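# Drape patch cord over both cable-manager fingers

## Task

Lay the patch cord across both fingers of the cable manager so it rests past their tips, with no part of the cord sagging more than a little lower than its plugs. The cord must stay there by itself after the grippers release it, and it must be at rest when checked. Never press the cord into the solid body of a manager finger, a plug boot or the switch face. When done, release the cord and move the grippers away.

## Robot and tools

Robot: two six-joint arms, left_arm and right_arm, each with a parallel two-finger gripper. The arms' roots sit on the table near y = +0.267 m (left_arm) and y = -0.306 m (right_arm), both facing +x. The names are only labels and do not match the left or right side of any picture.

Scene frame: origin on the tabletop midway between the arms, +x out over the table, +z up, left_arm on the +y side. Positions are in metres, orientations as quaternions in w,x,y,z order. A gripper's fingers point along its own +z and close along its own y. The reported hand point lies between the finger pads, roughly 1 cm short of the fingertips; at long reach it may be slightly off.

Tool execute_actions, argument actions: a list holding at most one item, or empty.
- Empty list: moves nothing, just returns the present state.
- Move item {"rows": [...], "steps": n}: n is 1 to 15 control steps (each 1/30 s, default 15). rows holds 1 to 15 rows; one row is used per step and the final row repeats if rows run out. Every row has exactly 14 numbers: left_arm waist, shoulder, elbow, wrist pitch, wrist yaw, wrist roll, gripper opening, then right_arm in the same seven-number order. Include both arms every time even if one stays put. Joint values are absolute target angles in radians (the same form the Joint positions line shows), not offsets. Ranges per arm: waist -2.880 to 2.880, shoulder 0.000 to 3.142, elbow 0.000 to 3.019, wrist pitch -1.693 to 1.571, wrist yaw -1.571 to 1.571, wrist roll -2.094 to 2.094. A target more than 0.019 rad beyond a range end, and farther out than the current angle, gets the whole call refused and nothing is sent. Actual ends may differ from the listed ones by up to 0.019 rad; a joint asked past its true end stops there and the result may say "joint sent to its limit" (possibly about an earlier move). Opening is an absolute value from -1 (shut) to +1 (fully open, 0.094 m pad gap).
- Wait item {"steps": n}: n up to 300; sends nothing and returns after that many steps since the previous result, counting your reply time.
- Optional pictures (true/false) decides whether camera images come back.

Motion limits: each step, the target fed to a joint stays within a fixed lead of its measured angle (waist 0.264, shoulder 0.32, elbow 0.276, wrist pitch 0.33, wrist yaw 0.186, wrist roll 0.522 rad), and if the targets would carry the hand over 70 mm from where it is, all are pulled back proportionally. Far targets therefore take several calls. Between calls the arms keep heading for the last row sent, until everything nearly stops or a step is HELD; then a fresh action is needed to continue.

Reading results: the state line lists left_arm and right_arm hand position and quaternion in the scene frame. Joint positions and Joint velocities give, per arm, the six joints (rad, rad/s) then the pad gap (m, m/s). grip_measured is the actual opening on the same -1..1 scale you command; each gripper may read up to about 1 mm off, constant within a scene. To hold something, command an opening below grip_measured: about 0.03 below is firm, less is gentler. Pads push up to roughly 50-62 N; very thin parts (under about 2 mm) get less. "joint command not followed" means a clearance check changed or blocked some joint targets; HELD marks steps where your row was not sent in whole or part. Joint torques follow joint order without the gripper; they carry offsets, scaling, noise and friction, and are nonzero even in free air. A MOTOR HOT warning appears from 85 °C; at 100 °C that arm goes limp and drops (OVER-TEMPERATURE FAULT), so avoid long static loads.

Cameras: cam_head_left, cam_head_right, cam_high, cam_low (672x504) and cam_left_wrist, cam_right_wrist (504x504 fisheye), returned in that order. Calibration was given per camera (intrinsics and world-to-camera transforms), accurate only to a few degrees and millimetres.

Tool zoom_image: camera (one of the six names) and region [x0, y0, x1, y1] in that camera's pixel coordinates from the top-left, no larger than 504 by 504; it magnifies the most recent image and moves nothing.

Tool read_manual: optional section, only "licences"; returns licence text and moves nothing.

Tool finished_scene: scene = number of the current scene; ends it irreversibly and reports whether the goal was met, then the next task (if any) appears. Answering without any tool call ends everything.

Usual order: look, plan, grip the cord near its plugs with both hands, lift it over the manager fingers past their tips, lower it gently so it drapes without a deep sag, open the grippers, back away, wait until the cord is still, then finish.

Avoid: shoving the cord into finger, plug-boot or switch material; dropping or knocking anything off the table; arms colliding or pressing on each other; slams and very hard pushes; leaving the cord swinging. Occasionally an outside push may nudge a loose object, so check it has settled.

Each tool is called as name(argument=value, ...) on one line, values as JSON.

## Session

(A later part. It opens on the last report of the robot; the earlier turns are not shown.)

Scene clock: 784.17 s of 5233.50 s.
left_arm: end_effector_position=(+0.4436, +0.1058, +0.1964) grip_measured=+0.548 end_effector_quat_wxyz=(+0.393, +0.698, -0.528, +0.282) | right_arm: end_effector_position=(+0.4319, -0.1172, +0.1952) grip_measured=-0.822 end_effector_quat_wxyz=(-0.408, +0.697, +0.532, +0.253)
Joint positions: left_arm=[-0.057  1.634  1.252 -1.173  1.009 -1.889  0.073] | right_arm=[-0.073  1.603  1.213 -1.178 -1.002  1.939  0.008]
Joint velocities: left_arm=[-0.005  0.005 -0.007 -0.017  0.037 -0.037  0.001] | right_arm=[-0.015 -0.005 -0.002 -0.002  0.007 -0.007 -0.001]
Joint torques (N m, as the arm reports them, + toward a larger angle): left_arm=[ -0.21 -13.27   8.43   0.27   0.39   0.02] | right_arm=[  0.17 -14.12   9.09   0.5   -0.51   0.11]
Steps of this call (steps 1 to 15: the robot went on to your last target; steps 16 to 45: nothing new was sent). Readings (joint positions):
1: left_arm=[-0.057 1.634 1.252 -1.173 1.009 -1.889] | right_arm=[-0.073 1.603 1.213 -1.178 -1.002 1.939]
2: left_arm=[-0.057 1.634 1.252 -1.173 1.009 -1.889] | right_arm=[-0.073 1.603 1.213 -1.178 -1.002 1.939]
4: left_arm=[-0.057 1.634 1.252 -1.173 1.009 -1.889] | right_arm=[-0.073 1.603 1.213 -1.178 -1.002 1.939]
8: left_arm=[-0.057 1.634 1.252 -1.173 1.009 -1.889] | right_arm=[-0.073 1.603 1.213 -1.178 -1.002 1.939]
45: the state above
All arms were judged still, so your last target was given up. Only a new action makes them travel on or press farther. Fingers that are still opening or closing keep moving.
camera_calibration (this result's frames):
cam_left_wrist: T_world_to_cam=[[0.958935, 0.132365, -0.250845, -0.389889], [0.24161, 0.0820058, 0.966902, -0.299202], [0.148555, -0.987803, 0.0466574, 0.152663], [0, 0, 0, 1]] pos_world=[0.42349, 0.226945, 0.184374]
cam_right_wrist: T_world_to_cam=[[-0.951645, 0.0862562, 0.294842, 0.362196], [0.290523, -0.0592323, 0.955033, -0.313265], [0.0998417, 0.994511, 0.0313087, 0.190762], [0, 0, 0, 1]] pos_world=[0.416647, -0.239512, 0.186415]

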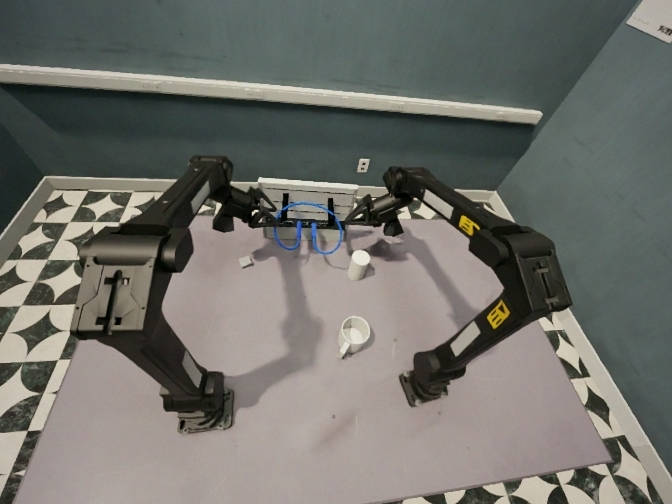

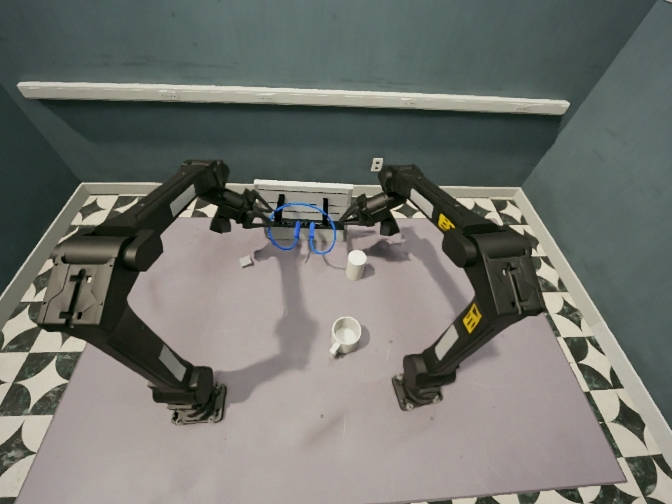

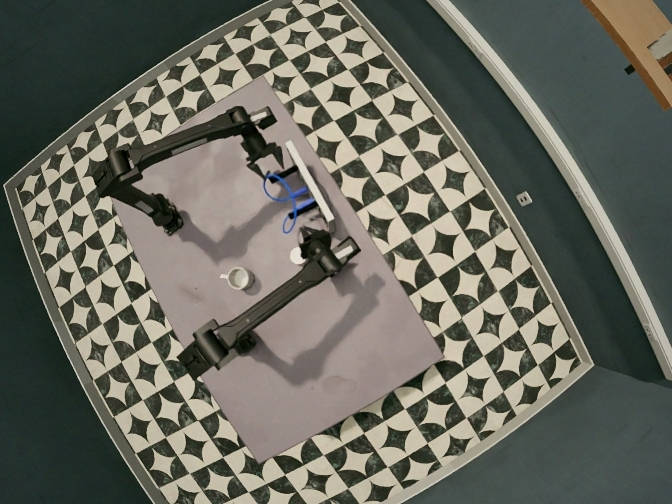

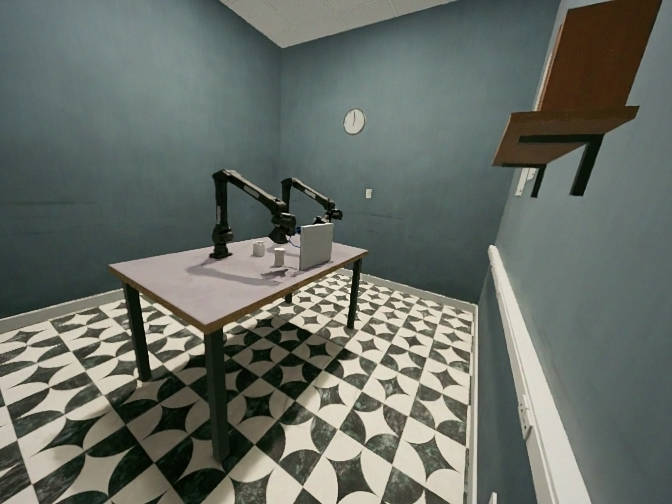

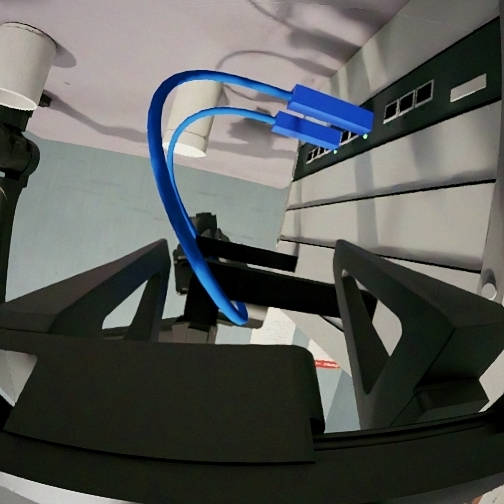

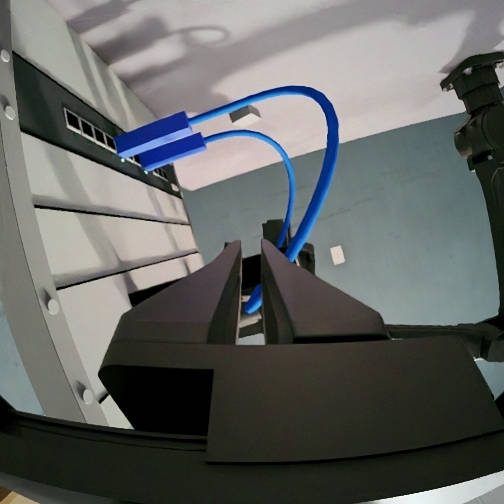

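Free and resting. Retreat.

execute_actions(actions=[{"rows":[[-0.03,1.634,1.252,-1.173,1.008,-1.889,0.55,-0.10,1.603,1.213,-1.178,-1.002,1.939,-0.82],[-0.01,1.634,1.252,-1.173,1.008,-1.889,0.55,-0.12,1.603,1.213,-1.178,-1.002,1.939,-0.82],[0.01,1.634,1.252,-1.173,1.008,-1.889,0.55,-0.14,1.603,1.213,-1.178,-1.002,1.939,-0.82],[0.03,1.634,1.252,-1.173,1.008,-1.889,0.55,-0.16,1.603,1.213,-1.178,-1.002,1.939,-0.82],[0.05,1.634,1.252,-1.173,1.008,-1.889,0.55,-0.18,1.603,1.213,-1.178,-1.002,1.939,-0.82],[0.07,1.634,1.252,-1.173,1.008,-1.889,0.55,-0.20,1.603,1.213,-1.178,-1.002,1.939,-0.82],[0.09,1.634,1.252,-1.173,1.008,-1.889,0.55,-0.22,1.603,1.213,-1.178,-1.002,1.939,-0.82],[0.11,1.634,1.252,-1.173,1.008,-1.889,0.55,-0.24,1.603,1.213,-1.178,-1.002,1.939,-0.82],[0.13,1.634,1.252,-1.173,1.008,-1.889,0.55,-0.26,1.603,1.213,-1.178,-1.002,1.939,-0.82],[0.15,1.634,1.252,-1.173,1.008,-1.889,0.55,-0.28,1.603,1.213,-1.178,-1.002,1.939,-0.82],[0.17,1.634,1.252,-1.173,1.008,-1.889,0.55,-0.30,1.603,1.213,-1.178,-1.002,1.939,-0.82],[0.2,1.634,1.252,-1.173,1.008,-1.889,0.55,-0.33,1.603,1.213,-1.178,-1.002,1.939,-0.82]],"steps":15}], pictures=false)

execute_actions(actions=[{"steps":90}])

zoom_image(camera="cam_head_left", region=[230,160,390,280])

Scene clock: 799.73 s of 5233.50 s.
left_arm: end_effector_position=(+0.4697, +0.2334, +0.1964) grip_measured=+0.548 end_effector_quat_wxyz=(+0.352, +0.762, -0.431, +0.332) | right_arm: end_effector_position=(+0.4664, -0.2413, +0.1951) grip_measured=-0.822 end_effector_quat_wxyz=(-0.371, +0.763, +0.433, +0.306)
Joint positions: left_arm=[ 0.208  1.634  1.252 -1.173  1.009 -1.889  0.073] | right_arm=[-0.343  1.603  1.213 -1.178 -1.002  1.939  0.008]
Joint velocities: left_arm=[ 0.366 -0.005  0.002 -0.002 -0.022 -0.037 -0.001] | right_arm=[-0.337  0.005 -0.012  0.002 -0.037  0.037  0.   ]
Joint torques (N m, as the arm reports them, + toward a larger angle): left_arm=[ -2.98 -13.1    8.48   0.28   0.41   0.02] | right_arm=[  3.11 -13.56   9.3    0.47  -0.53   0.02]
Steps of this call (steps 1 to 90: nothing new was sent; then 12.07 s passed at rest; steps 91 to 105: all 15 steps of this action). Readings (joint positions):
91: left_arm=[-0.056 1.634 1.252 -1.173 1.009 -1.889] | right_arm=[-0.074 1.603 1.213 -1.178 -1.002 1.939]
92: left_arm=[-0.054 1.634 1.252 -1.173 1.009 -1.889] | right_arm=[-0.078 1.603 1.213 -1.178 -1.002 1.939]
94: left_arm=[-0.038 1.634 1.252 -1.173 1.009 -1.889] | right_arm=[-0.098 1.603 1.213 -1.178 -1.002 1.939]
98: left_arm=[0.041 1.634 1.252 -1.173 1.009 -1.889] | right_arm=[-0.186 1.603 1.213 -1.178 -1.002 1.939]
105: the state above

Scene clock: 802.73 s of 5233.50 s.
left_arm: end_effector_position=(+0.4698, +0.2355, +0.1964) grip_measured=+0.548 end_effector_quat_wxyz=(+0.351, +0.763, -0.429, +0.333) | right_arm: end_effector_position=(+0.4657, -0.2364, +0.1951) grip_measured=-0.822 end_effector_quat_wxyz=(-0.372, +0.760, +0.437, +0.304)
Joint positions: left_arm=[ 0.212  1.634  1.252 -1.173  1.009 -1.889  0.073] | right_arm=[-0.332  1.603  1.213 -1.178 -1.002  1.939  0.008]
Joint velocities: left_arm=[ 0.015  0.005  0.002  0.007 -0.037 -0.095 -0.001] | right_arm=[-0.024  0.005 -0.002 -0.042 -0.066 -0.051 -0.001]
Joint torques (N m, as the arm reports them, + toward a larger angle): left_arm=[ -1.21 -13.17   8.41   0.33   0.39   0.01] | right_arm=[  0.74 -13.19   9.14   0.6   -0.5    0.11]
Steps of this call (steps 1 to 30: the robot went on to your last target; steps 31 to 90: nothing new was sent). Readings (joint positions):
1: left_arm=[0.218 1.634 1.252 -1.173 1.009 -1.889] | right_arm=[-0.351 1.603 1.213 -1.178 -1.002 1.939]
2: left_arm=[0.221 1.634 1.252 -1.173 1.009 -1.889] | right_arm=[-0.353 1.603 1.213 -1.178 -1.002 1.939]
4: left_arm=[0.220 1.634 1.252 -1.173 1.009 -1.889] | right_arm=[-0.349 1.603 1.213 -1.178 -1.002 1.939]
8: left_arm=[0.213 1.634 1.252 -1.173 1.009 -1.889] | right_arm=[-0.335 1.603 1.213 -1.178 -1.002 1.939]
90: the state above
All arms were judged still, so your last target was given up. Only a new action makes them travel on or press farther. Fingers that are still opening or closing keep moving.
camera_calibration (this result's frames):
cam_left_wrist: T_world_to_cam=[[0.889147, 0.382745, -0.250845, -0.458331], [0.21108, 0.143337, 0.966902, -0.31626], [0.406032, -0.912667, 0.0466574, 0.138205], [0, 0, 0, 1]] pos_world=[0.418164, 0.346891, 0.184374]
cam_right_wrist: T_world_to_cam=[[-0.897538, 0.327926, 0.294773, 0.436575], [0.265617, -0.131513, 0.955066, -0.335577], [0.351957, 0.935505, 0.030935, 0.174609], [0, 0, 0, 1]] pos_world=[0.419523, -0.350644, 0.186406]

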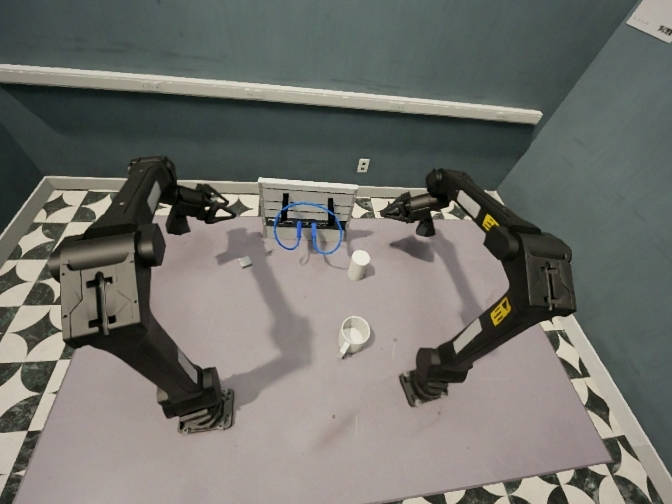

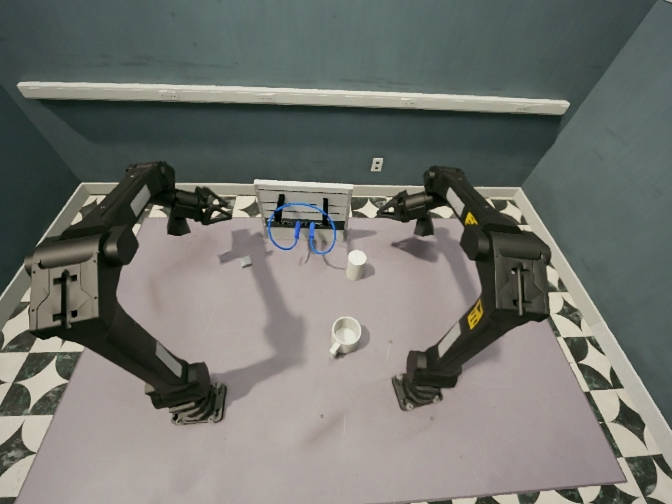

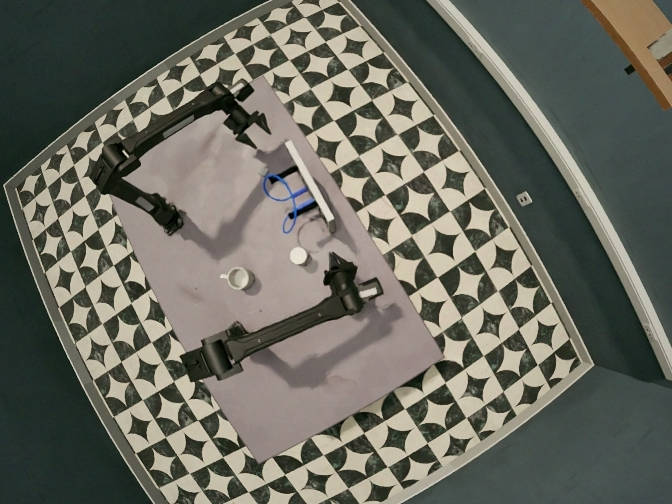

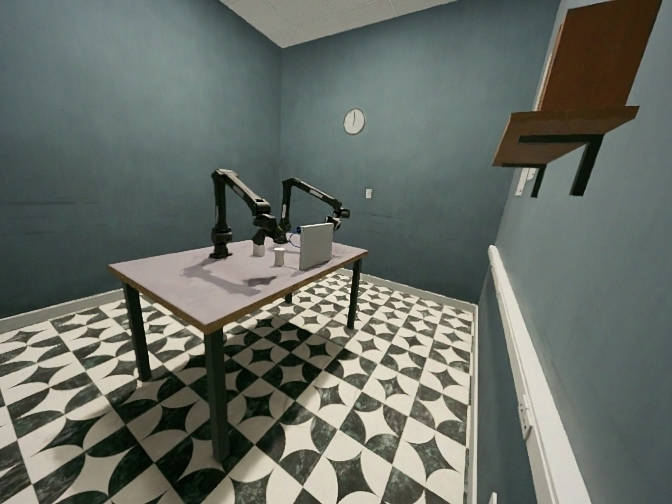

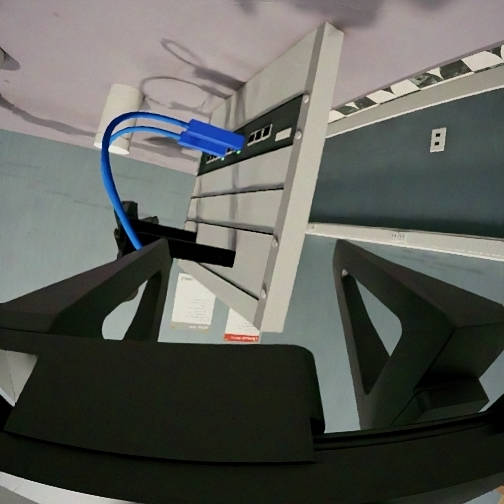

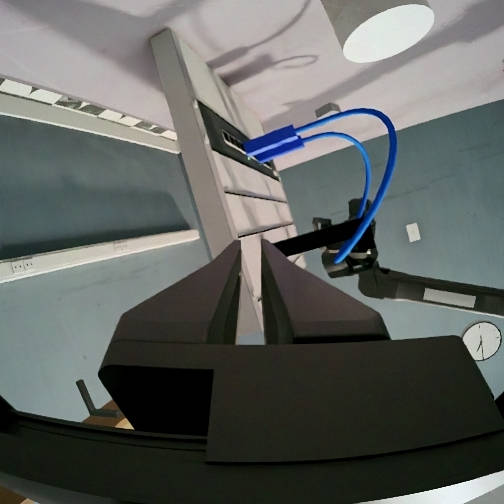

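Region (230, 160, 390, 280) of cam_head_left's 672x504 image, scaled by 3.150, with more detail than that image has; it fills the top 378 rows of this view, and the rest is white.

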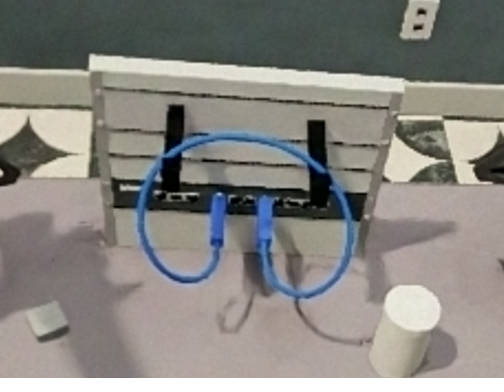

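finished_scene(scene=1)

The scene is finished: the task was done.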